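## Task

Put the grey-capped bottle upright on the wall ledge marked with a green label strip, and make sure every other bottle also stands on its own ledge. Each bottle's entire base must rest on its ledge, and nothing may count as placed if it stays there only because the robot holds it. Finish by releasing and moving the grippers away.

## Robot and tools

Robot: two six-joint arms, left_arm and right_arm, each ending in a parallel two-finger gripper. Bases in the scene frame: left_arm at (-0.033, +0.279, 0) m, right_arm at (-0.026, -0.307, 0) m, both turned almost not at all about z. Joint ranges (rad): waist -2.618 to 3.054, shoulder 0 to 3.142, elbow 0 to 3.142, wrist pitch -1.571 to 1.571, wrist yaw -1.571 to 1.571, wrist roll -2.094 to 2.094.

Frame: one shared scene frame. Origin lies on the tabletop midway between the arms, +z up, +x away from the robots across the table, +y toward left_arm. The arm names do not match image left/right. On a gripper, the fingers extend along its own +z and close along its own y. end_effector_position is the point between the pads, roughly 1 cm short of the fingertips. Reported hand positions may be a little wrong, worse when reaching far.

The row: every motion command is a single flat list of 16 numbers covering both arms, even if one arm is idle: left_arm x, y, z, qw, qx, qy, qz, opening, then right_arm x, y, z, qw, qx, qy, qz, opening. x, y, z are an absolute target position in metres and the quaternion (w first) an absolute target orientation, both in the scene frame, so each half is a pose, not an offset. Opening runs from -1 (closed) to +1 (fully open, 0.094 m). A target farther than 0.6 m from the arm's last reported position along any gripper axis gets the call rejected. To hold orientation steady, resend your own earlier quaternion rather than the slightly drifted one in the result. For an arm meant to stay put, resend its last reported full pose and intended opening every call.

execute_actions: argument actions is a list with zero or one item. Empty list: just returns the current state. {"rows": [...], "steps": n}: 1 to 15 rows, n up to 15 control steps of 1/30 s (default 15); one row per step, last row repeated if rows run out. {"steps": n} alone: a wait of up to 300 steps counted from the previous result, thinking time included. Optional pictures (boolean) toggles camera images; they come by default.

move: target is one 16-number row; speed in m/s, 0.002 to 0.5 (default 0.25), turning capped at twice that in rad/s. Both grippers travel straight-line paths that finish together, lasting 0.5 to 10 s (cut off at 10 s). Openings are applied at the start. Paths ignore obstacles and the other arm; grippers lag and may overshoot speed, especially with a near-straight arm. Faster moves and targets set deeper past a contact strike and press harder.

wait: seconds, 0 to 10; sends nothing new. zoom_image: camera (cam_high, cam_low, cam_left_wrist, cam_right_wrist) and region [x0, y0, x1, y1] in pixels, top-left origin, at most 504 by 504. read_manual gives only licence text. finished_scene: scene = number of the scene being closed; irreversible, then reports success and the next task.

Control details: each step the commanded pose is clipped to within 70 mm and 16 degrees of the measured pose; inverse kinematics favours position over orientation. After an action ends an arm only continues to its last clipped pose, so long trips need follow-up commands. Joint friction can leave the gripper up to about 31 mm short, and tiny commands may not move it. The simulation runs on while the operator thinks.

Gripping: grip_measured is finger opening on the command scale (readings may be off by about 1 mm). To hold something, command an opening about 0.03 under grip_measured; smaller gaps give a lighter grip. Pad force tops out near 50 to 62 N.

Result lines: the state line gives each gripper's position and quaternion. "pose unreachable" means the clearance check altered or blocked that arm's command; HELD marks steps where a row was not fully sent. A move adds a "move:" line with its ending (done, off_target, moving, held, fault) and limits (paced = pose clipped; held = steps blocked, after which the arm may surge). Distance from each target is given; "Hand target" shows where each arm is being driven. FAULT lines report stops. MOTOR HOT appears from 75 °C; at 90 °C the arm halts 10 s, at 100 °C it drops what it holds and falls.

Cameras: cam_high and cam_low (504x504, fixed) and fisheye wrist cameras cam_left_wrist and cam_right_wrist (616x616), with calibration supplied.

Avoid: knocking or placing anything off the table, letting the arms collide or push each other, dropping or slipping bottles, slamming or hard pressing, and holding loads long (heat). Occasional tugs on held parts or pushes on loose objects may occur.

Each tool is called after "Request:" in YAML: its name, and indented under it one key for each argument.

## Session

Request:
execute_actions:
  actions: []

Scene clock: 0.00 s of 7800.00 s.
left_arm: end_effector_position=(+0.3482, +0.2939, +0.4066) grip_measured=+1.000 end_effector_quat_wxyz=(+0.711, -0.019, +0.702, +0.014) | right_arm: end_effector_position=(+0.3543, -0.2903, +0.3923) grip_measured=+1.000 end_effector_quat_wxyz=(+0.696, -0.010, +0.717, +0.017)
Joint positions: left_arm=[ 0.015  1.059  1.058  0.014 -0.014 -0.007  0.094] | right_arm=[ 0.008  1.052  1.039 -0.017  0.01   0.01   0.094]
Joint velocities: left_arm=[-0.007  0.012  0.002 -0.051 -0.051 -0.095  0.   ] | right_arm=[ 0.002 -0.027 -0.007  0.051  0.007 -0.066  0.   ]
Motor temperatures (°C, as the motors report them): left_arm=[24 26 29 35 25 24] | right_arm=[25 27 31 31 25 25]
Hand target (left_arm): +0.348, +0.294, +0.407; +0.711, -0.019, +0.702, +0.014
Hand target (right_arm): +0.354, -0.290, +0.392; +0.696, -0.010, +0.717, +0.017

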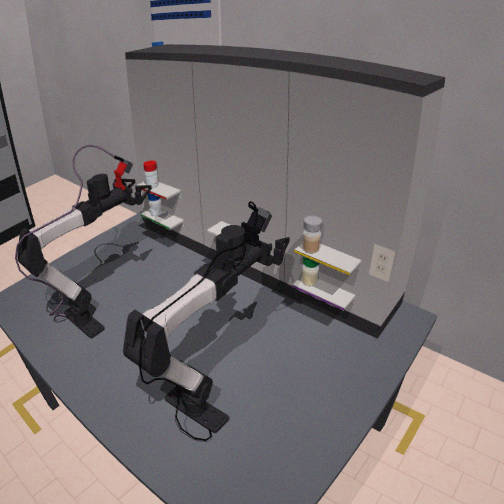

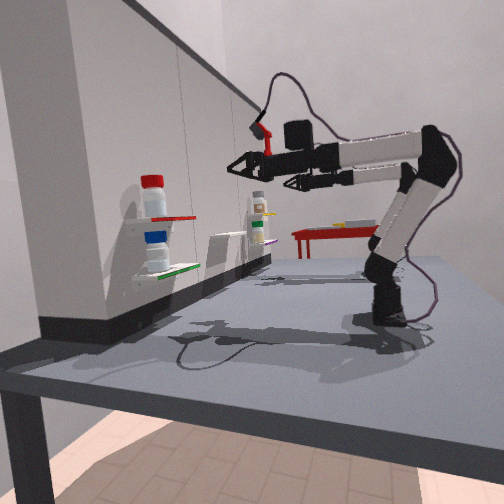

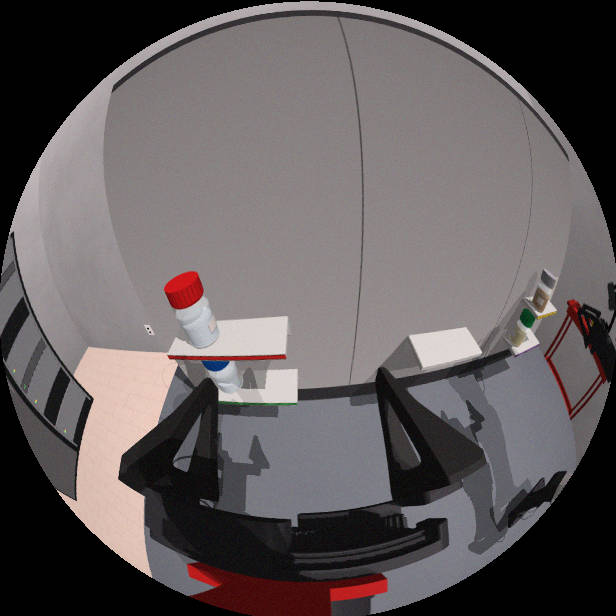

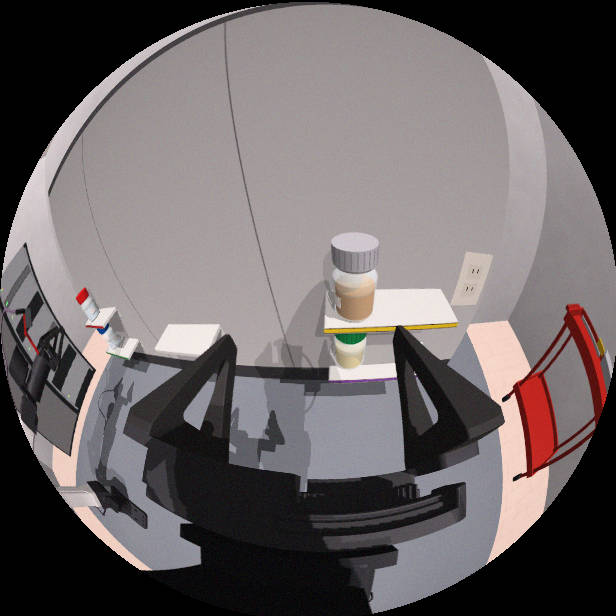

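Request:
zoom_image:
  camera: "cam_right_wrist"
  region: [300, 220, 480, 400]

Request:
zoom_image:
  camera: "cam_left_wrist"
  region: [150, 260, 330, 420]

Request:
zoom_image:
  camera: "cam_left_wrist"
  region: [390, 300, 510, 390]

Request:
zoom_image:
  camera: "cam_right_wrist"
  region: [130, 300, 250, 390]

Request:
zoom_image:
  camera: "cam_low"
  region: [110, 160, 290, 300]

Region (300, 220, 480, 400) of cam_right_wrist's 616x616 image, scaled by 2.800, with more detail than that image has.

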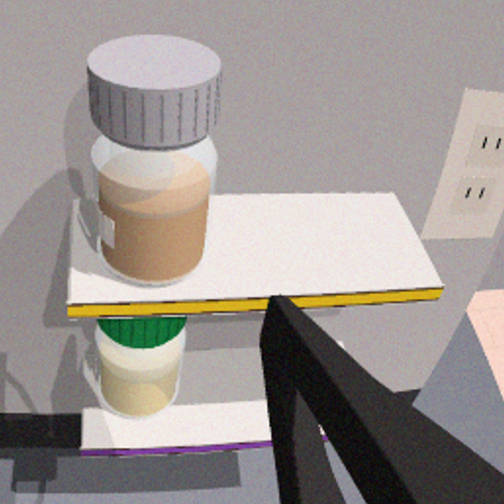

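Region (150, 260, 330, 420) of cam_left_wrist's 616x616 image, scaled by 2.800, with more detail than that image has.

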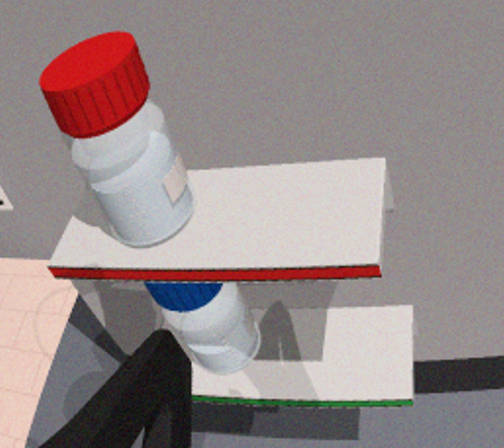

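Region (390, 300, 510, 390) of cam_left_wrist's 616x616 image, scaled by 4.200, with more detail than that image has; it fills the top 378 rows of this view, and the rest is white.

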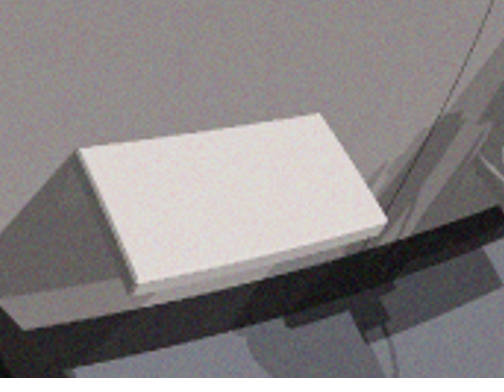

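Region (130, 300, 250, 390) of cam_right_wrist's 616x616 image, scaled by 4.200, with more detail than that image has; it fills the top 378 rows of this view, and the rest is white.

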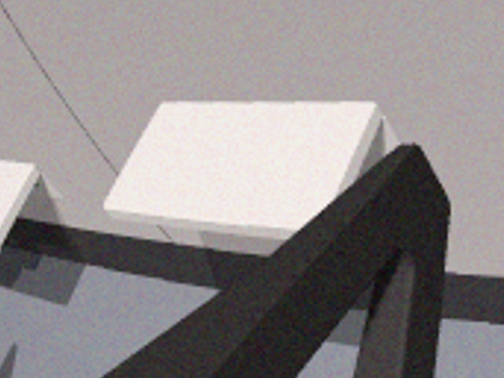

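Region (110, 160, 290, 300) of cam_low's 504x504 image, scaled by 2.800, with more detail than that image has.

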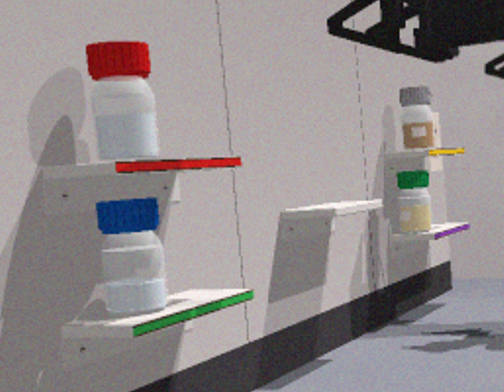

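Request:
move:
  target: [0.36,0.20,0.30,0.7071,0,0.7071,0,1,0.44,-0.329,0.318,0.7071,0,0.7071,0,1]
  speed: 0.25

Request:
zoom_image:
  camera: "cam_right_wrist"
  region: [200, 150, 480, 430]

Scene clock: 26.67 s of 7800.00 s.
left_arm: end_effector_position=(+0.3607, +0.2007, +0.3119) grip_measured=+1.000 end_effector_quat_wxyz=(+0.713, -0.003, +0.701, -0.006) | right_arm: end_effector_position=(+0.4367, -0.3237, +0.3367) grip_measured=+1.000 end_effector_quat_wxyz=(+0.721, +0.000, +0.693, +0.005)
Joint positions: left_arm=[-0.354  1.156  0.726  0.449 -0.334 -0.007  0.094] | right_arm=[-0.101  1.379  0.956  0.463 -0.067  0.01   0.094]
Joint velocities: left_arm=[ 0.002  0.012  0.007  0.051  0.007 -0.051  0.   ] | right_arm=[ 0.002 -0.002  0.002 -0.022 -0.007  0.066  0.   ]
Motor temperatures (°C, as the motors report them): left_arm=[24 26 33 41 25 24] | right_arm=[25 28 36 38 25 25]
Hand target (left_arm): +0.361, +0.199, +0.300; +0.707, -0.002, +0.708, -0.002
Hand target (right_arm): +0.439, -0.328, +0.318; +0.707, +0.001, +0.707, +0.002
Off the commanded pose (left_arm): 0.012 m, 1 deg.
Off the commanded pose (right_arm): 0.020 m, 2 deg.
After step 90, 22.30 s passed at rest.
move: off_target (left_arm, right_arm)
camera_calibration (this result's frames):
cam_left_wrist: T_world_to_cam=[[-0.0430522, -0.996613, -0.070062, 0.232193], [-0.595879, 0.0819029, -0.798887, 0.489092], [0.801919, 0.00735459, -0.597387, 0.00429428], [0, 0, 0, 1]] pos_world=[0.297992, 0.191317, 0.409562]
cam_right_wrist: T_world_to_cam=[[0.04757, -0.990538, -0.128732, -0.294517], [-0.639659, 0.0687765, -0.765575, 0.580768], [0.767185, 0.118763, -0.630335, 0.0291525], [0, 0, 0, 1]] pos_world=[0.363138, -0.335136, 0.425084]

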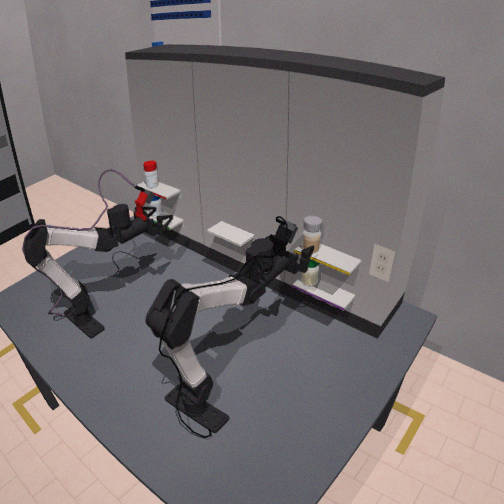

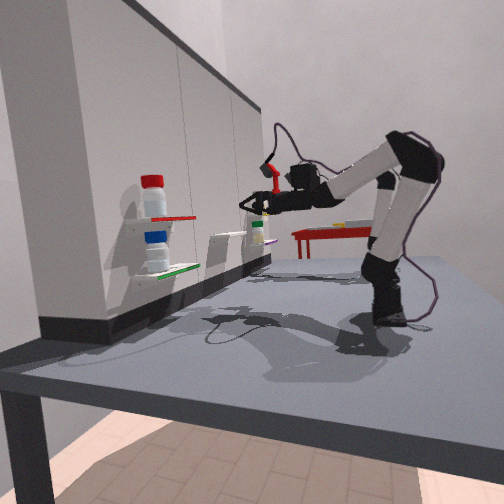

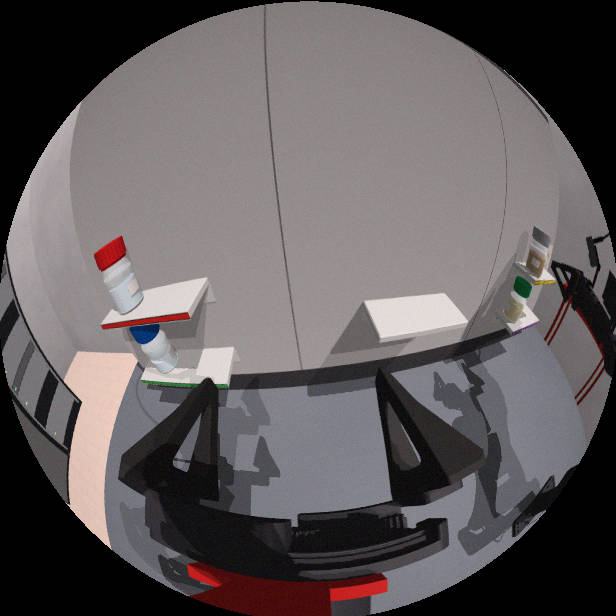

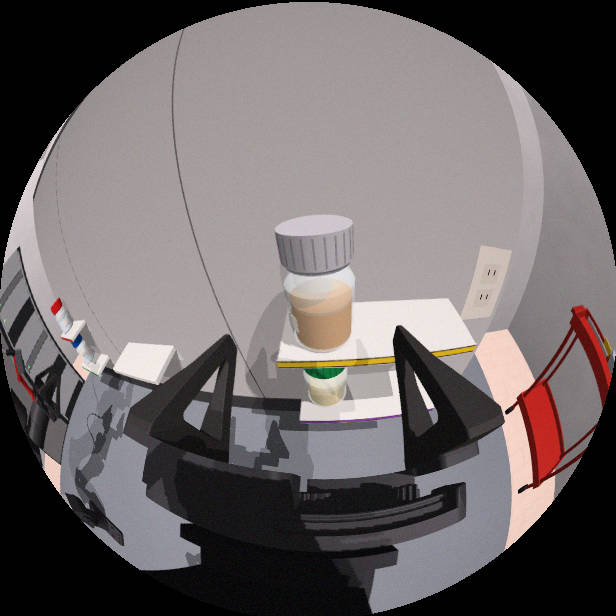

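Region (200, 150, 480, 430) of cam_right_wrist's 616x616 image, scaled by 1.800, with more detail than that image has.

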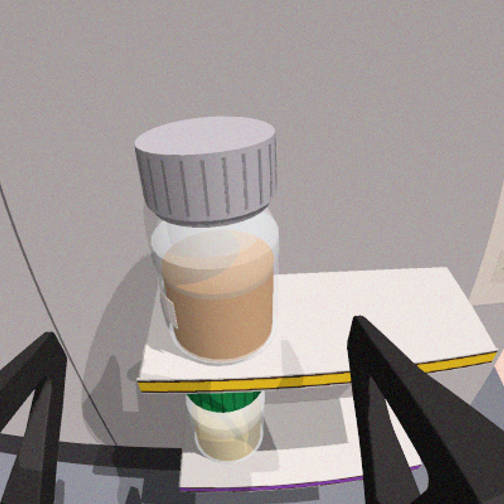

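Request:
zoom_image:
  camera: "cam_right_wrist"
  region: [265, 260, 375, 370]

Request:
zoom_image:
  camera: "cam_high"
  region: [250, 200, 370, 320]

Request:
zoom_image:
  camera: "cam_left_wrist"
  region: [85, 225, 255, 400]

Request:
zoom_image:
  camera: "cam_left_wrist"
  region: [350, 270, 490, 360]

Region (265, 260, 375, 370) of cam_right_wrist's 616x616 image, scaled by 4.582, with more detail than that image has.

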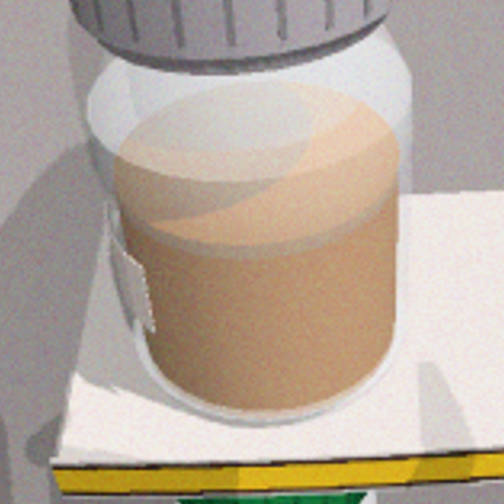

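Region (250, 200, 370, 320) of cam_high's 504x504 image, scaled by 4.200, with more detail than that image has.

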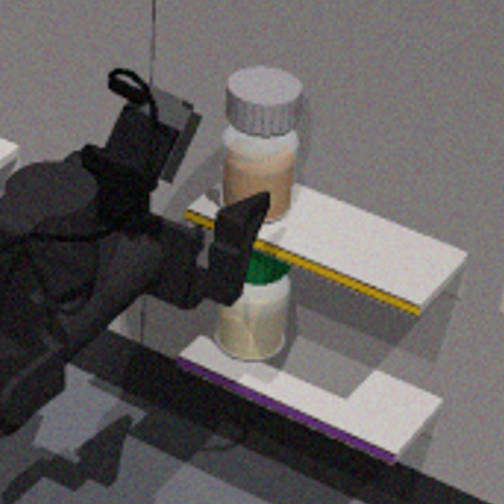

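Region (85, 225, 255, 400) of cam_left_wrist's 616x616 image, scaled by 2.880, with more detail than that image has; it fills the left 490 columns of this view, and the rest is white.

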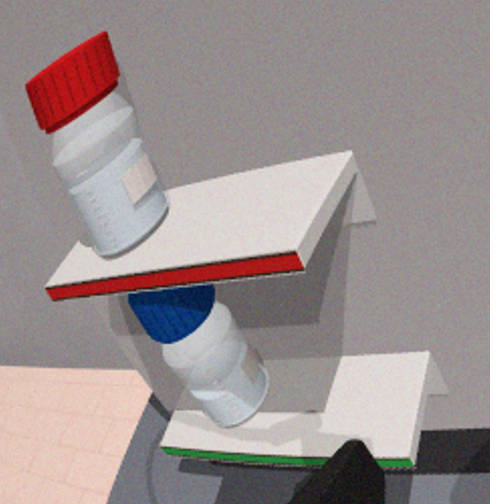

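Region (350, 270, 490, 360) of cam_left_wrist's 616x616 image, scaled by 3.600, with more detail than that image has; it fills the top 324 rows of this view, and the rest is white.

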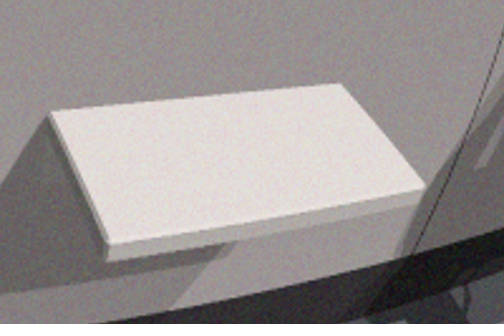

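Request:
move:
  target: [0.3607,0.2007,0.3119,0.713,-0.003,0.701,-0.006,1,0.512,-0.327,0.331,0.7133,0,0.7009,0,1]
  speed: 0.12

Request:
zoom_image:
  camera: "cam_right_wrist"
  region: [170, 230, 470, 510]

Request:
zoom_image:
  camera: "cam_high"
  region: [250, 200, 370, 320]

Scene clock: 52.53 s of 7800.00 s.
left_arm: end_effector_position=(+0.3607, +0.2009, +0.3123) grip_measured=+1.000 end_effector_quat_wxyz=(+0.714, -0.004, +0.700, -0.006) | right_arm: end_effector_position=(+0.5048, -0.3294, +0.3380) grip_measured=+1.000 end_effector_quat_wxyz=(+0.722, +0.003, +0.692, +0.001)
Joint positions: left_arm=[-0.354  1.156  0.726  0.45  -0.335 -0.007  0.094] | right_arm=[-0.101  1.641  1.205  0.477 -0.058  0.009  0.094]
Joint velocities: left_arm=[ 0.007  0.012  0.032  0.081 -0.007 -0.081  0.   ] | right_arm=[-0.007  0.007 -0.017 -0.051  0.007  0.007  0.   ]
Motor temperatures (°C, as the motors report them): left_arm=[24 26 34 44 25 24] | right_arm=[25 29 36 40 25 25]
Hand target (left_arm): +0.361, +0.201, +0.312; +0.713, -0.003, +0.701, -0.006
Hand target (right_arm): +0.511, -0.326, +0.330; +0.713, -0.000, +0.701, -0.000
Off the commanded pose (left_arm): 0.000 m, 0 deg.
Off the commanded pose (right_arm): 0.010 m, 1 deg.
After step 90, 21.80 s passed at rest.
move: done
camera_calibration (this result's frames):
cam_left_wrist: T_world_to_cam=[[-0.0418119, -0.996699, -0.0695977, 0.231841], [-0.594827, 0.0808006, -0.799782, 0.489481], [0.802766, 0.00795819, -0.596242, 0.00372827], [0, 0, 0, 1]] pos_world=[0.297857, 0.191496, 0.409836]
cam_right_wrist: T_world_to_cam=[[0.0386587, -0.991045, -0.127811, -0.299196], [-0.637817, 0.0739888, -0.766626, 0.626928], [0.769217, 0.111157, -0.629245, -0.0254506], [0, 0, 0, 1]] pos_world=[0.431009, -0.340074, 0.426363]

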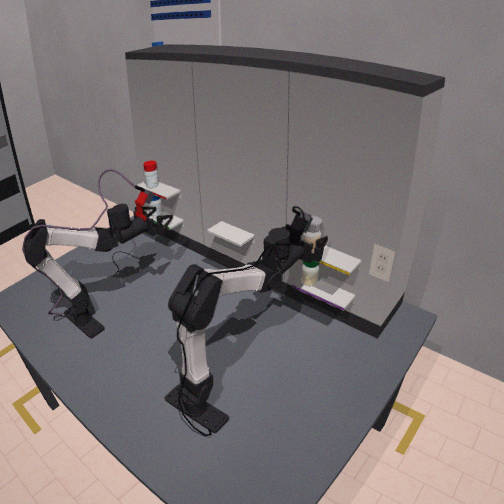

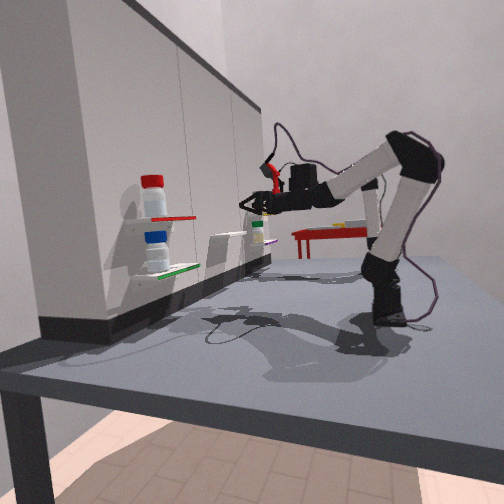

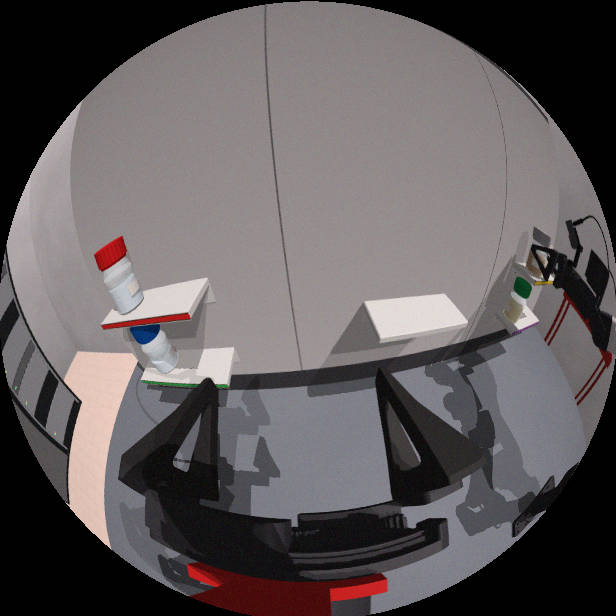

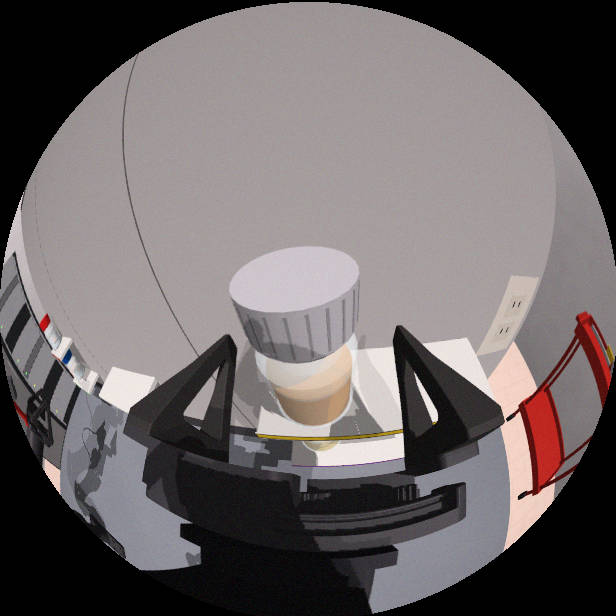

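Region (170, 230, 470, 510) of cam_right_wrist's 616x616 image, scaled by 1.680, with more detail than that image has; it fills the top 470 rows of this view, and the rest is white.

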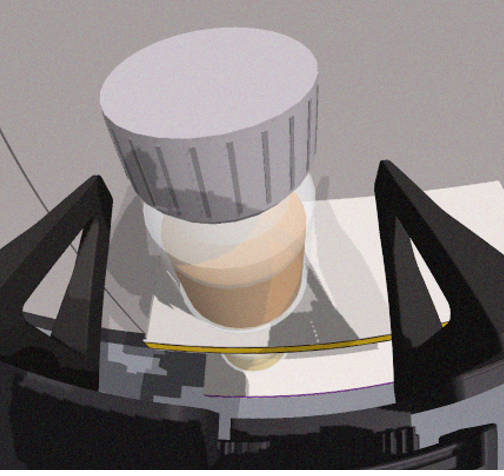

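Region (250, 200, 370, 320) of cam_high's 504x504 image, scaled by 4.200, with more detail than that image has.

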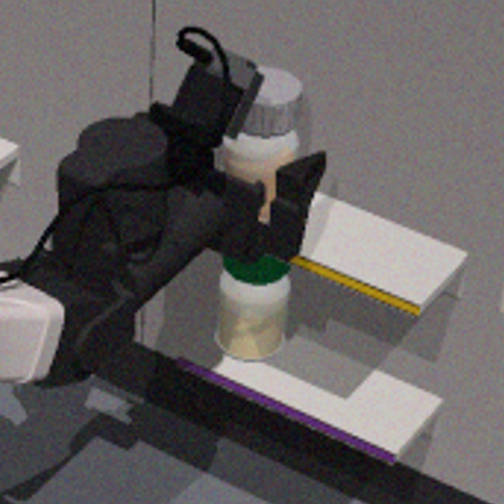

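Request:
execute_actions:
  actions:
    - {"rows":[[0.3607,0.2007,0.3119,0.713,-0.003,0.701,-0.006,1,0.5125,-0.3265,0.328,0.7103,-0.002,0.7039,0.002,1],[0.3607,0.2007,0.3119,0.713,-0.003,0.701,-0.006,1,0.513,-0.326,0.325,0.7072,-0.004,0.7070,0.004,1],[0.3607,0.2007,0.3119,0.713,-0.003,0.701,-0.006,1,0.5133,-0.3255,0.322,0.7042,-0.006,0.7100,0.006,1],[0.3607,0.2007,0.3119,0.713,-0.003,0.701,-0.006,1,0.5137,-0.325,0.3195,0.7011,-0.0075,0.7130,0.0075,1],[0.3607,0.2007,0.3119,0.713,-0.003,0.701,-0.006,1,0.514,-0.3246,0.3168,0.6981,-0.009,0.7160,0.0087,1]],"steps":15}

Request:
zoom_image:
  camera: "cam_right_wrist"
  region: [170, 200, 470, 500]

Scene clock: 60.07 s of 7800.00 s.
left_arm: end_effector_position=(+0.3607, +0.2009, +0.3123) grip_measured=+1.000 end_effector_quat_wxyz=(+0.714, -0.004, +0.700, -0.006) | right_arm: end_effector_position=(+0.5049, -0.3263, +0.3326) grip_measured=+1.000 end_effector_quat_wxyz=(+0.714, -0.004, +0.700, +0.007)
Joint positions: left_arm=[-0.354  1.156  0.726  0.45  -0.335 -0.007  0.094] | right_arm=[-0.101  1.641  1.205  0.455 -0.076  0.006  0.094]
Joint velocities: left_arm=[-0.007  0.002 -0.007 -0.051  0.037  0.007  0.   ] | right_arm=[-0.007 -0.007  0.007 -0.022  0.022 -0.037  0.   ]
Motor temperatures (°C, as the motors report them): left_arm=[24 26 34 44 25 24] | right_arm=[25 30 38 40 25 25]
Hand target (left_arm): +0.361, +0.201, +0.312; +0.713, -0.003, +0.701, -0.006
Hand target (right_arm): +0.513, -0.324, +0.317; +0.698, -0.009, +0.716, +0.008
Off the commanded pose (left_arm): 0.000 m, 0 deg.
Off the commanded pose (right_arm): 0.018 m, 3 deg.
Steps of this call (steps 1 to 90: nothing new was sent; then 4.03 s passed at rest; steps 91 to 105: all 15 steps of this action). Readings (end_effector_position):
91: left_arm (+0.3607, +0.2009, +0.3123) | right_arm (+0.5048, -0.3295, +0.3380)
92: left_arm (+0.3607, +0.2009, +0.3123) | right_arm (+0.5048, -0.3294, +0.3378)
94: left_arm (+0.3607, +0.2009, +0.3123) | right_arm (+0.5048, -0.3287, +0.3370)
98: left_arm (+0.3607, +0.2009, +0.3123) | right_arm (+0.5049, -0.3271, +0.3342)
105: the state above
camera_calibration (this result's frames):
cam_left_wrist: T_world_to_cam=[[-0.0418119, -0.996699, -0.0695977, 0.231841], [-0.594827, 0.0808006, -0.799782, 0.489481], [0.802766, 0.00795819, -0.596242, 0.00372827], [0, 0, 0, 1]] pos_world=[0.297857, 0.191496, 0.409836]
cam_right_wrist: T_world_to_cam=[[0.0538904, -0.990491, -0.126581, -0.304707], [-0.655828, 0.0604823, -0.752484, 0.622605], [0.752984, 0.123567, -0.646332, -0.011403], [0, 0, 0, 1]] pos_world=[0.433328, -0.338057, 0.42256]

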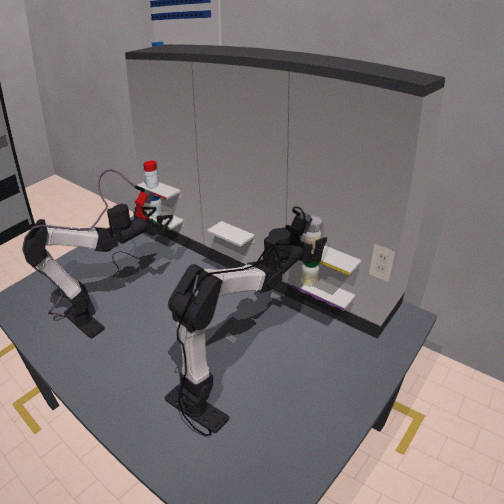

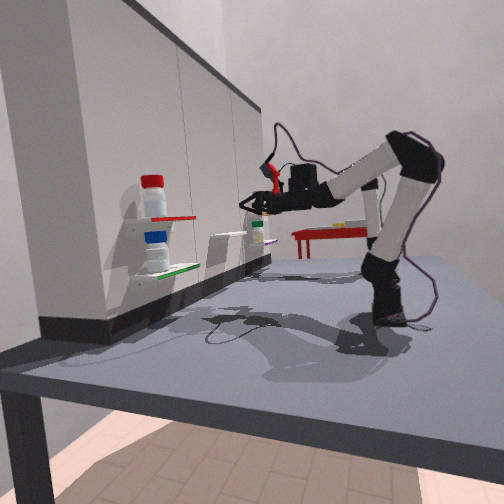

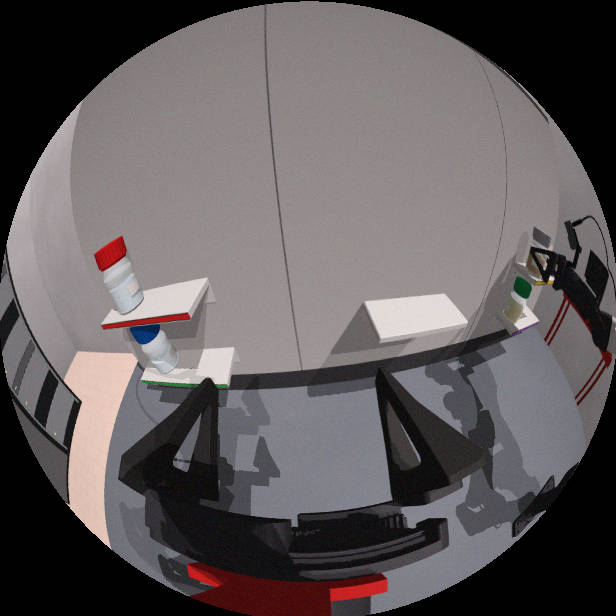

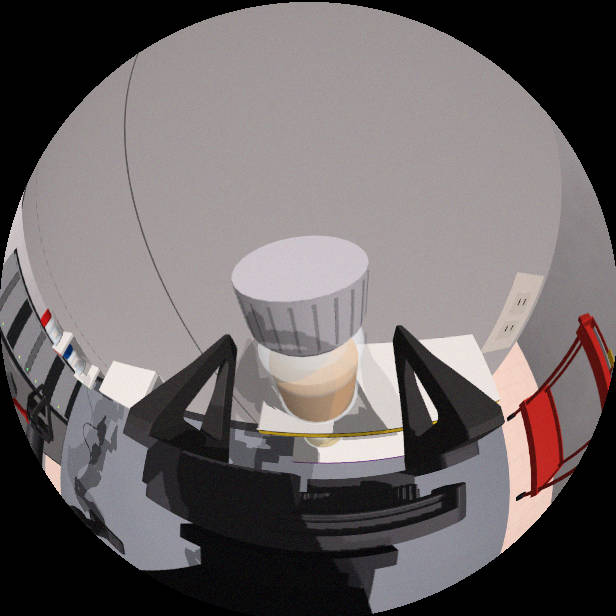

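Region (170, 200, 470, 500) of cam_right_wrist's 616x616 image, scaled by 1.680, with more detail than that image has.

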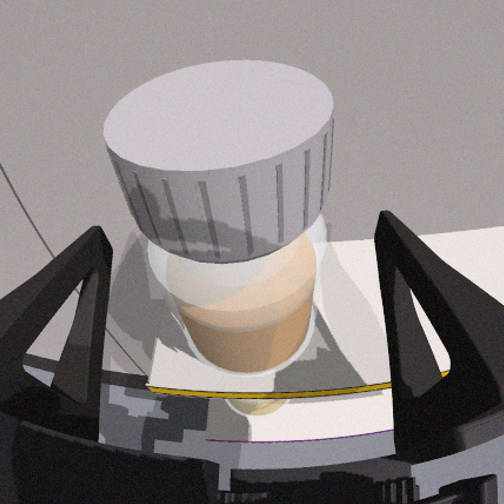

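Request:
execute_actions:
  actions:
    - {"rows":[[0.3607,0.2007,0.3119,0.713,-0.003,0.701,-0.006,1,0.515,-0.3246,0.3158,0.6984,-0.009,0.7157,0.0087,1],[0.3607,0.2007,0.3119,0.713,-0.003,0.701,-0.006,1,0.5165,-0.3246,0.3143,0.6988,-0.009,0.7153,0.0087,1]],"steps":12}
  pictures: false

Scene clock: 62.80 s of 7800.00 s.
left_arm: end_effector_position=(+0.3607, +0.2009, +0.3123) grip_measured=+1.000 end_effector_quat_wxyz=(+0.714, -0.004, +0.700, -0.006) | right_arm: end_effector_position=(+0.5093, -0.3264, +0.3218) grip_measured=+1.000 end_effector_quat_wxyz=(+0.706, -0.004, +0.708, +0.008)
Joint positions: left_arm=[-0.354  1.156  0.726  0.45  -0.335 -0.007  0.094] | right_arm=[-0.101  1.661  1.205  0.455 -0.077  0.006  0.094]
Joint velocities: left_arm=[ 0.007 -0.012  0.007 -0.022  0.022  0.022  0.   ] | right_arm=[-0.012 -0.012 -0.017 -0.022  0.022 -0.022  0.   ]
Motor temperatures (°C, as the motors report them): left_arm=[24 26 35 44 25 24] | right_arm=[25 31 39 40 25 25]
Hand target (left_arm): +0.361, +0.201, +0.312; +0.713, -0.003, +0.701, -0.006
Hand target (right_arm): +0.516, -0.324, +0.314; +0.699, -0.009, +0.715, +0.008
Off the commanded pose (left_arm): 0.000 m, 0 deg.
Off the commanded pose (right_arm): 0.011 m, 1 deg.
Steps of this call (steps 1 to 70: nothing new was sent; steps 71 to 82: all 12 steps of this action). Readings (end_effector_position):
71: left_arm (+0.3607, +0.2009, +0.3123) | right_arm (+0.5049, -0.3261, +0.3322)
72: left_arm (+0.3607, +0.2009, +0.3123) | right_arm (+0.5053, -0.3261, +0.3315)
74: left_arm (+0.3607, +0.2009, +0.3123) | right_arm (+0.5063, -0.3262, +0.3291)
78: left_arm (+0.3607, +0.2009, +0.3123) | right_arm (+0.5089, -0.3263, +0.3228)
82: the state above

Request:
execute_actions:
  actions:
    - {"rows":[[0.3607,0.2007,0.3119,0.713,-0.003,0.701,-0.006,1,0.5093,-0.3264,0.3218,0.706,-0.004,0.708,0.008,0.82],[0.3607,0.2007,0.3119,0.713,-0.003,0.701,-0.006,1,0.5093,-0.3264,0.3218,0.706,-0.004,0.708,0.008,0.65],[0.3607,0.2007,0.3119,0.713,-0.003,0.701,-0.006,1,0.5093,-0.3264,0.3218,0.706,-0.004,0.708,0.008,0.5],[0.3607,0.2007,0.3119,0.713,-0.003,0.701,-0.006,1,0.5093,-0.3264,0.3218,0.706,-0.004,0.708,0.008,0.4],[0.3607,0.2007,0.3119,0.713,-0.003,0.701,-0.006,1,0.5093,-0.3264,0.3218,0.706,-0.004,0.708,0.008,0.33],[0.3607,0.2007,0.3119,0.713,-0.003,0.701,-0.006,1,0.5093,-0.3264,0.3218,0.706,-0.004,0.708,0.008,0.28],[0.3607,0.2007,0.3119,0.713,-0.003,0.701,-0.006,1,0.5093,-0.3264,0.3218,0.706,-0.004,0.708,0.008,0.24],[0.3607,0.2007,0.3119,0.713,-0.003,0.701,-0.006,1,0.5093,-0.3264,0.3218,0.706,-0.004,0.708,0.008,0.21],[0.3607,0.2007,0.3119,0.713,-0.003,0.701,-0.006,1,0.5093,-0.3264,0.3218,0.706,-0.004,0.708,0.008,0.18],[0.3607,0.2007,0.3119,0.713,-0.003,0.701,-0.006,1,0.5093,-0.3264,0.3218,0.706,-0.004,0.708,0.008,0.15],[0.3607,0.2007,0.3119,0.713,-0.003,0.701,-0.006,1,0.5093,-0.3264,0.3218,0.706,-0.004,0.708,0.008,0.12]],"steps":15}

Scene clock: 65.73 s of 7800.00 s.
left_arm: end_effector_position=(+0.3607, +0.2009, +0.3123) grip_measured=+1.000 end_effector_quat_wxyz=(+0.714, -0.004, +0.700, -0.006) | right_arm: end_effector_position=(+0.5093, -0.3264, +0.3218) grip_measured=+0.175 end_effector_quat_wxyz=(+0.706, -0.004, +0.708, +0.008)
Joint positions: left_arm=[-0.354  1.156  0.726  0.45  -0.335 -0.007  0.094] | right_arm=[-0.101  1.661  1.205  0.455 -0.077  0.006  0.055]
Joint velocities: left_arm=[-0.007  0.007 -0.022 -0.022 -0.037  0.066  0.   ] | right_arm=[-0.027 -0.002  0.007 -0.007 -0.022 -0.037  0.001]
Motor temperatures (°C, as the motors report them): left_arm=[24 26 35 44 25 24] | right_arm=[25 31 39 40 25 25]
Hand target (left_arm): +0.361, +0.201, +0.312; +0.713, -0.003, +0.701, -0.006
Hand target (right_arm): +0.509, -0.326, +0.322; +0.706, -0.004, +0.708, +0.008
Off the commanded pose (left_arm): 0.000 m, 0 deg.
Off the commanded pose (right_arm): 0.000 m, 0 deg.
Steps of this call (steps 1 to 73: nothing new was sent; steps 74 to 88: all 15 steps of this action). Readings (end_effector_position):
74: left_arm (+0.3607, +0.2009, +0.3123) | right_arm (+0.5093, -0.3264, +0.3218)
75: left_arm (+0.3607, +0.2009, +0.3123) | right_arm (+0.5093, -0.3264, +0.3218)
77: left_arm (+0.3607, +0.2009, +0.3123) | right_arm (+0.5093, -0.3264, +0.3218)
81: left_arm (+0.3607, +0.2009, +0.3123) | right_arm (+0.5093, -0.3264, +0.3218)
88: the state above
camera_calibration (this result's frames):
cam_left_wrist: T_world_to_cam=[[-0.0418119, -0.996699, -0.0695977, 0.231841], [-0.594827, 0.0808006, -0.799782, 0.489481], [0.802766, 0.00795819, -0.596242, 0.00372827], [0, 0, 0, 1]] pos_world=[0.297857, 0.191496, 0.409836]
cam_right_wrist: T_world_to_cam=[[0.0519211, -0.990287, -0.128979, -0.304598], [-0.671769, 0.0609318, -0.73825, 0.62108], [0.738939, 0.124975, -0.662081, -0.00897009], [0, 0, 0, 1]] pos_world=[0.439666, -0.338362, 0.413287]

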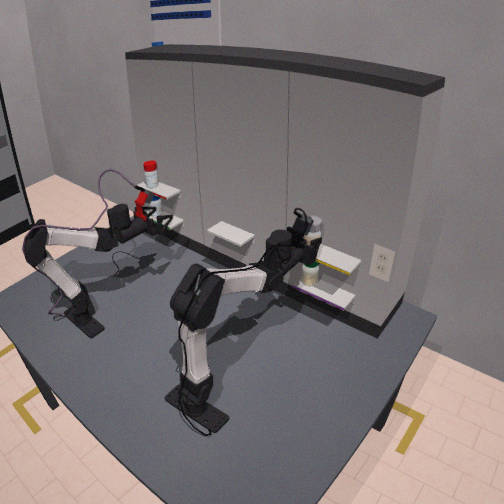

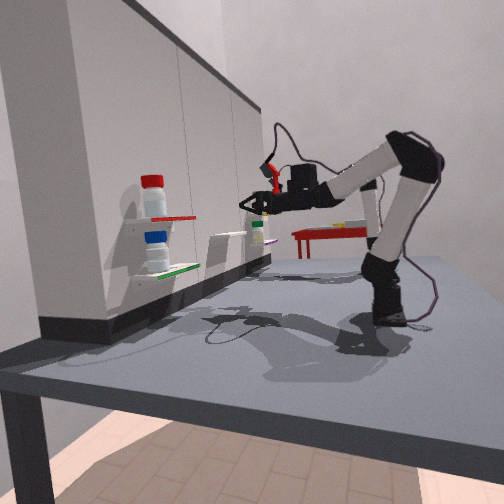

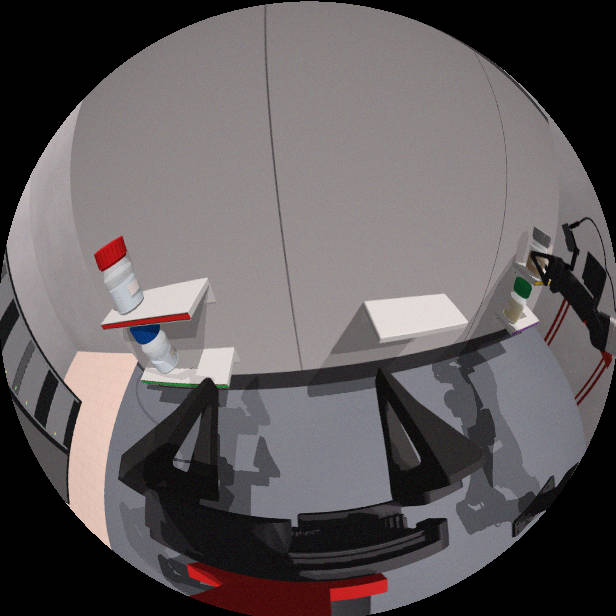

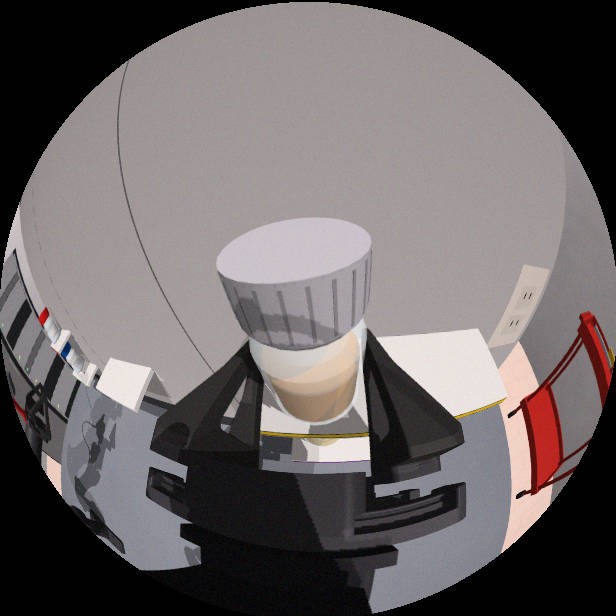

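Request:
execute_actions:
  actions:
    - {"rows":[[0.3607,0.2007,0.3119,0.713,-0.003,0.701,-0.006,1,0.5098,-0.3264,0.330,0.7118,-0.004,0.7022,0.008,0.12],[0.3607,0.2007,0.3119,0.713,-0.003,0.701,-0.006,1,0.5103,-0.3264,0.338,0.7176,-0.004,0.6963,0.008,0.12],[0.3607,0.2007,0.3119,0.713,-0.003,0.701,-0.006,1,0.5107,-0.3264,0.345,0.7226,-0.004,0.6911,0.008,0.12],[0.3607,0.2007,0.3119,0.713,-0.003,0.701,-0.006,1,0.511,-0.3264,0.351,0.7268,-0.004,0.6867,0.008,0.12],[0.3607,0.2007,0.3119,0.713,-0.003,0.701,-0.006,1,0.5113,-0.3264,0.357,0.7309,-0.004,0.6823,0.008,0.12],[0.3607,0.2007,0.3119,0.713,-0.003,0.701,-0.006,1,0.5115,-0.3264,0.363,0.7345,-0.004,0.6785,0.008,0.12],[0.3607,0.2007,0.3119,0.713,-0.003,0.701,-0.006,1,0.5117,-0.3264,0.369,0.7373,-0.004,0.6755,0.008,0.12],[0.3607,0.2007,0.3119,0.713,-0.003,0.701,-0.006,1,0.5118,-0.3264,0.375,0.7396,-0.004,0.6729,0.008,0.12],[0.3607,0.2007,0.3119,0.713,-0.003,0.701,-0.006,1,0.5119,-0.3264,0.381,0.7414,-0.004,0.6710,0.008,0.12],[0.3607,0.2007,0.3119,0.713,-0.003,0.701,-0.006,1,0.512,-0.3264,0.386,0.7426,-0.004,0.6697,0.008,0.12],[0.3607,0.2007,0.3119,0.713,-0.003,0.701,-0.006,1,0.512,-0.3264,0.390,0.7431,-0.004,0.6691,0.008,0.12]],"steps":15}
  pictures: false

Scene clock: 83.77 s of 7800.00 s.
left_arm: end_effector_position=(+0.3607, +0.2009, +0.3123) grip_measured=+1.000 end_effector_quat_wxyz=(+0.714, -0.004, +0.700, -0.006) | right_arm: end_effector_position=(+0.5138, -0.3267, +0.3680) grip_measured=+0.175 end_effector_quat_wxyz=(+0.727, -0.005, +0.686, +0.007)
Joint positions: left_arm=[-0.354  1.156  0.726  0.45  -0.335 -0.007  0.094] | right_arm=[-0.101  1.661  1.331  0.388 -0.077  0.006  0.055]
Joint velocities: left_arm=[-0.002 -0.002 -0.012 -0.037  0.007 -0.007  0.   ] | right_arm=[ 0.017 -0.002  0.159 -0.022 -0.066 -0.051 -0.001]
Motor temperatures (°C, as the motors report them): left_arm=[24 26 36 44 25 24] | right_arm=[25 35 41 41 25 25]
Hand target (left_arm): +0.361, +0.201, +0.312; +0.713, -0.003, +0.701, -0.006
Hand target (right_arm): +0.512, -0.326, +0.390; +0.743, -0.004, +0.669, +0.009
Off the commanded pose (left_arm): 0.000 m, 0 deg.
Off the commanded pose (right_arm): 0.022 m, 3 deg.
Steps of this call (steps 1 to 90: nothing new was sent; then 14.53 s passed at rest; steps 91 to 105: all 15 steps of this action). Readings (end_effector_position):
91: left_arm (+0.3607, +0.2009, +0.3123) | right_arm (+0.5093, -0.3264, +0.3218)
92: left_arm (+0.3607, +0.2009, +0.3123) | right_arm (+0.5093, -0.3264, +0.3218)
94: left_arm (+0.3607, +0.2009, +0.3123) | right_arm (+0.5097, -0.3264, +0.3235)
98: left_arm (+0.3607, +0.2009, +0.3123) | right_arm (+0.5112, -0.3265, +0.3323)
105: the state above

Request:
move:
  target: [0.3607,0.2007,0.3119,0.713,-0.003,0.701,-0.006,1,0.516,-0.003,0.29,0.7226,0.0135,0.6910,0.0135,0.12]
  speed: 0.2

Request:
zoom_image:
  camera: "cam_right_wrist"
  region: [120, 300, 500, 500]

Request:
zoom_image:
  camera: "cam_left_wrist"
  region: [340, 180, 540, 360]

Scene clock: 86.93 s of 7800.00 s.
left_arm: end_effector_position=(+0.3607, +0.2009, +0.3123) grip_measured=+1.000 end_effector_quat_wxyz=(+0.714, -0.004, +0.700, -0.006) | right_arm: end_effector_position=(+0.5089, -0.0032, +0.2682) grip_measured=+0.175 end_effector_quat_wxyz=(+0.704, -0.011, +0.710, -0.005)
Joint positions: left_arm=[-0.354  1.156  0.726  0.45  -0.335 -0.007  0.094] | right_arm=[ 0.654  2.112  1.595  0.505  0.685 -0.014  0.055]
Joint velocities: left_arm=[ 0.007  0.002 -0.007  0.081  0.007 -0.037  0.   ] | right_arm=[-0.002  0.017  0.007  0.007  0.007 -0.037  0.   ]
Motor temperatures (°C, as the motors report them): left_arm=[24 26 36 44 25 24] | right_arm=[25 36 41 42 25 25]
Hand target (left_arm): +0.361, +0.201, +0.312; +0.713, -0.003, +0.701, -0.006
Hand target (right_arm): +0.511, -0.003, +0.290; +0.724, +0.006, +0.689, +0.006
Off the commanded pose (left_arm): 0.000 m, 0 deg.
Off the commanded pose (right_arm): 0.023 m, 5 deg.
move: off_target (right_arm)
camera_calibration (this result's frames):
cam_left_wrist: T_world_to_cam=[[-0.0418119, -0.996699, -0.0695977, 0.231841], [-0.594827, 0.0808006, -0.799782, 0.489481], [0.802766, 0.00795819, -0.596242, 0.00372827], [0, 0, 0, 1]] pos_world=[0.297857, 0.191496, 0.409836]
cam_right_wrist: T_world_to_cam=[[0.0439959, -0.993935, -0.100788, 0.00507261], [-0.676909, 0.0445394, -0.734718, 0.563147], [0.73475, 0.100549, -0.670844, -0.0802036], [0, 0, 0, 1]] pos_world=[0.439906, -0.011976, 0.360461]

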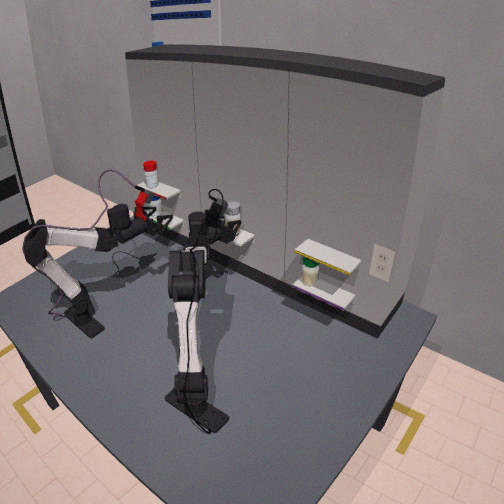

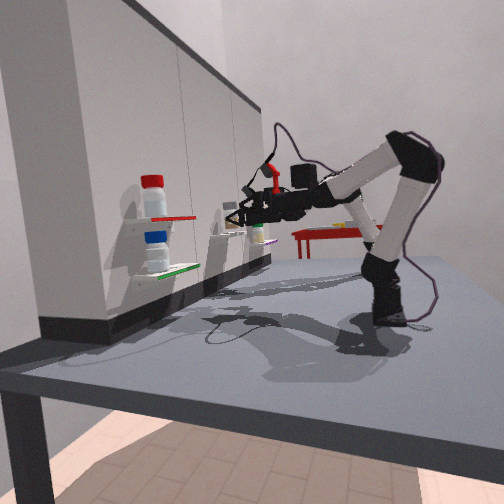

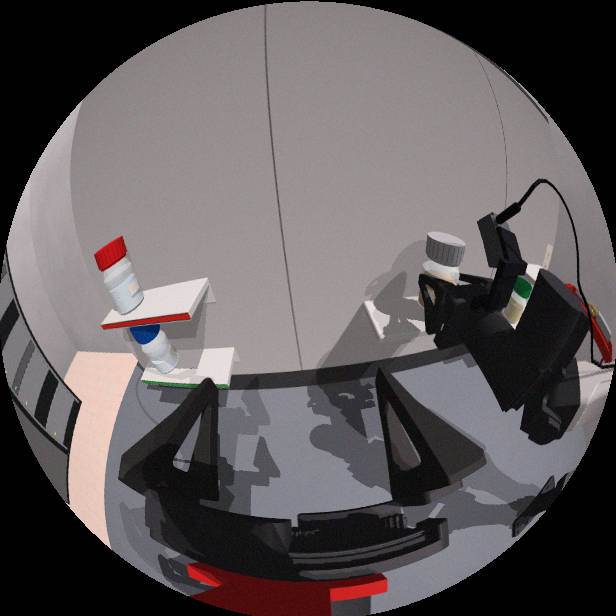

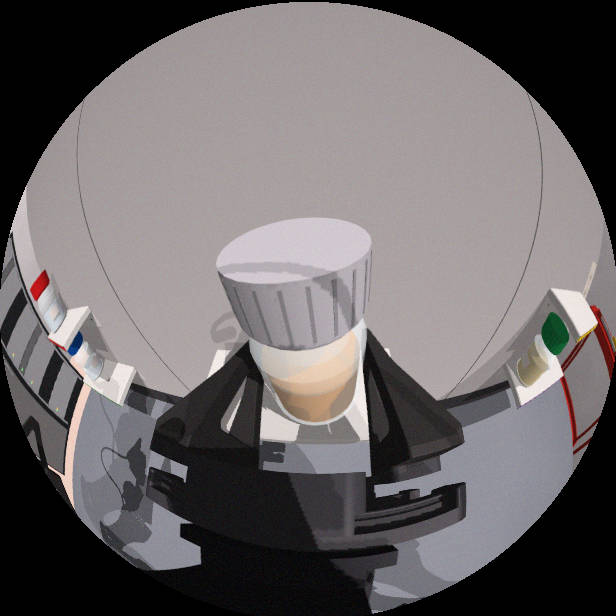

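Region (120, 300, 500, 500) of cam_right_wrist's 616x616 image, scaled by 1.326, with more detail than that image has; it fills the top 265 rows of this view, and the rest is white.

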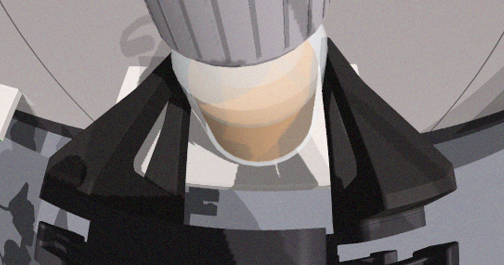

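Region (340, 180, 540, 360) of cam_left_wrist's 616x616 image, scaled by 2.520, with more detail than that image has; it fills the top 454 rows of this view, and the rest is white.

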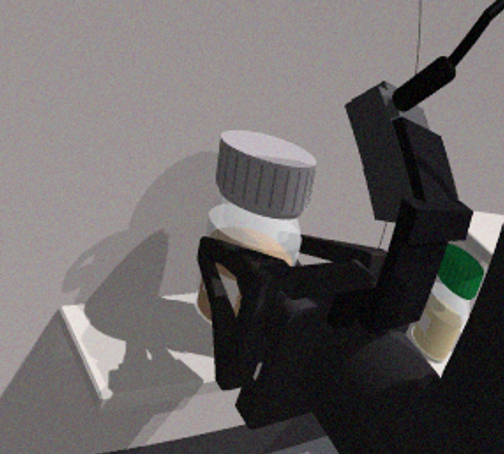

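Request:
execute_actions:
  actions:
    - {"rows":[[0.3607,0.2007,0.3119,0.713,-0.003,0.701,-0.006,1,0.5145,-0.0025,0.287,0.7222,0.0145,0.6915,0.0155,0.12],[0.3607,0.2007,0.3119,0.713,-0.003,0.701,-0.006,1,0.5148,-0.002,0.2845,0.7217,0.015,0.6920,0.0165,0.12],[0.3607,0.2007,0.3119,0.713,-0.003,0.701,-0.006,1,0.5151,-0.0016,0.2823,0.7212,0.0155,0.6926,0.0173,0.12],[0.3607,0.2007,0.3119,0.713,-0.003,0.701,-0.006,1,0.5154,-0.0012,0.2803,0.7208,0.016,0.6931,0.018,0.12],[0.3607,0.2007,0.3119,0.713,-0.003,0.701,-0.006,1,0.5157,-0.0008,0.2785,0.7204,0.0162,0.6935,0.0185,0.12],[0.3607,0.2007,0.3119,0.713,-0.003,0.701,-0.006,1,0.516,-0.0004,0.2768,0.7200,0.0164,0.6940,0.0189,0.12],[0.3607,0.2007,0.3119,0.713,-0.003,0.701,-0.006,1,0.5163,0.0,0.2752,0.7196,0.0165,0.6944,0.0192,0.12],[0.3607,0.2007,0.3119,0.713,-0.003,0.701,-0.006,1,0.5165,0.0003,0.2737,0.7193,0.0165,0.6947,0.0193,0.12],[0.3607,0.2007,0.3119,0.713,-0.003,0.701,-0.006,1,0.5168,0.0006,0.2722,0.7190,0.0165,0.6951,0.0193,0.12],[0.3607,0.2007,0.3119,0.713,-0.003,0.701,-0.006,1,0.517,0.0009,0.2708,0.7187,0.0165,0.6955,0.0193,0.12],[0.3607,0.2007,0.3119,0.713,-0.003,0.701,-0.006,1,0.5173,0.0012,0.2694,0.7183,0.0165,0.6959,0.0193,0.12],[0.3607,0.2007,0.3119,0.713,-0.003,0.701,-0.006,1,0.5175,0.0015,0.268,0.7180,0.0165,0.6962,0.0193,0.12]],"steps":15}
  pictures: false

Request:
execute_actions:
  actions:
    - {"steps":8}
  pictures: false

Scene clock: 95.30 s of 7800.00 s.
left_arm: end_effector_position=(+0.3607, +0.2009, +0.3123) grip_measured=+1.000 end_effector_quat_wxyz=(+0.714, -0.004, +0.700, -0.006) | right_arm: end_effector_position=(+0.5152, -0.0061, +0.2562) grip_measured=+0.175 end_effector_quat_wxyz=(+0.701, +0.003, +0.713, -0.002)
Joint positions: left_arm=[-0.354  1.156  0.726  0.45  -0.335 -0.007  0.094] | right_arm=[0.645 2.141 1.598 0.521 0.692 0.015 0.055]
Joint velocities: left_arm=[ 0.002 -0.017 -0.002 -0.051  0.081 -0.051  0.   ] | right_arm=[ 0.007  0.076 -0.007 -0.051  0.007  0.037 -0.   ]
Motor temperatures (°C, as the motors report them): left_arm=[24 26 37 44 25 24] | right_arm=[25 41 43 43 25 25]
Hand target (left_arm): +0.361, +0.201, +0.312; +0.713, -0.003, +0.701, -0.006
Hand target (right_arm): +0.517, +0.001, +0.268; +0.717, +0.016, +0.697, +0.020
Off the commanded pose (left_arm): 0.000 m, 0 deg.
Off the commanded pose (right_arm): 0.014 m, 4 deg.
Steps of this call (steps 1 to 200: nothing new was sent; then 1.20 s passed at rest; steps 201 to 215: all 15 steps of this action). Readings (end_effector_position):
201: left_arm (+0.3607, +0.2009, +0.3123) | right_arm (+0.5144, -0.0068, +0.2579)
202: left_arm (+0.3607, +0.2009, +0.3123) | right_arm (+0.5144, -0.0068, +0.2579)
204: left_arm (+0.3607, +0.2009, +0.3123) | right_arm (+0.5144, -0.0068, +0.2579)
208: left_arm (+0.3607, +0.2009, +0.3123) | right_arm (+0.5144, -0.0068, +0.2579)
215: the state above

Scene clock: 95.57 s of 7800.00 s.
left_arm: end_effector_position=(+0.3607, +0.2009, +0.3123) grip_measured=+1.000 end_effector_quat_wxyz=(+0.714, -0.004, +0.700, -0.006) | right_arm: end_effector_position=(+0.5156, -0.0057, +0.2553) grip_measured=+0.175 end_effector_quat_wxyz=(+0.702, +0.004, +0.712, -0.001)
Joint positions: left_arm=[-0.354  1.156  0.726  0.45  -0.335 -0.007  0.094] | right_arm=[0.645 2.145 1.598 0.527 0.692 0.017 0.055]
Joint velocities: left_arm=[-0.007 -0.007  0.012 -0.066 -0.051  0.007  0.   ] | right_arm=[-0.012  0.012 -0.007 -0.007 -0.037 -0.022 -0.001]
Motor temperatures (°C, as the motors report them): left_arm=[24 26 37 44 25 24] | right_arm=[25 41 43 43 25 25]
Hand target (left_arm): +0.361, +0.201, +0.312; +0.713, -0.003, +0.701, -0.006
Hand target (right_arm): +0.517, +0.001, +0.268; +0.717, +0.016, +0.697, +0.020
Off the commanded pose (left_arm): 0.000 m, 0 deg.
Off the commanded pose (right_arm): 0.015 m, 4 deg.
Steps of this call (steps 1 to 8: nothing new was sent). Readings (end_effector_position):
1: left_arm (+0.3607, +0.2009, +0.3123) | right_arm (+0.5154, -0.0058, +0.2551)
2: left_arm (+0.3607, +0.2009, +0.3123) | right_arm (+0.5156, -0.0057, +0.2551)
4: left_arm (+0.3607, +0.2009, +0.3123) | right_arm (+0.5156, -0.0057, +0.2553)
8: the state above


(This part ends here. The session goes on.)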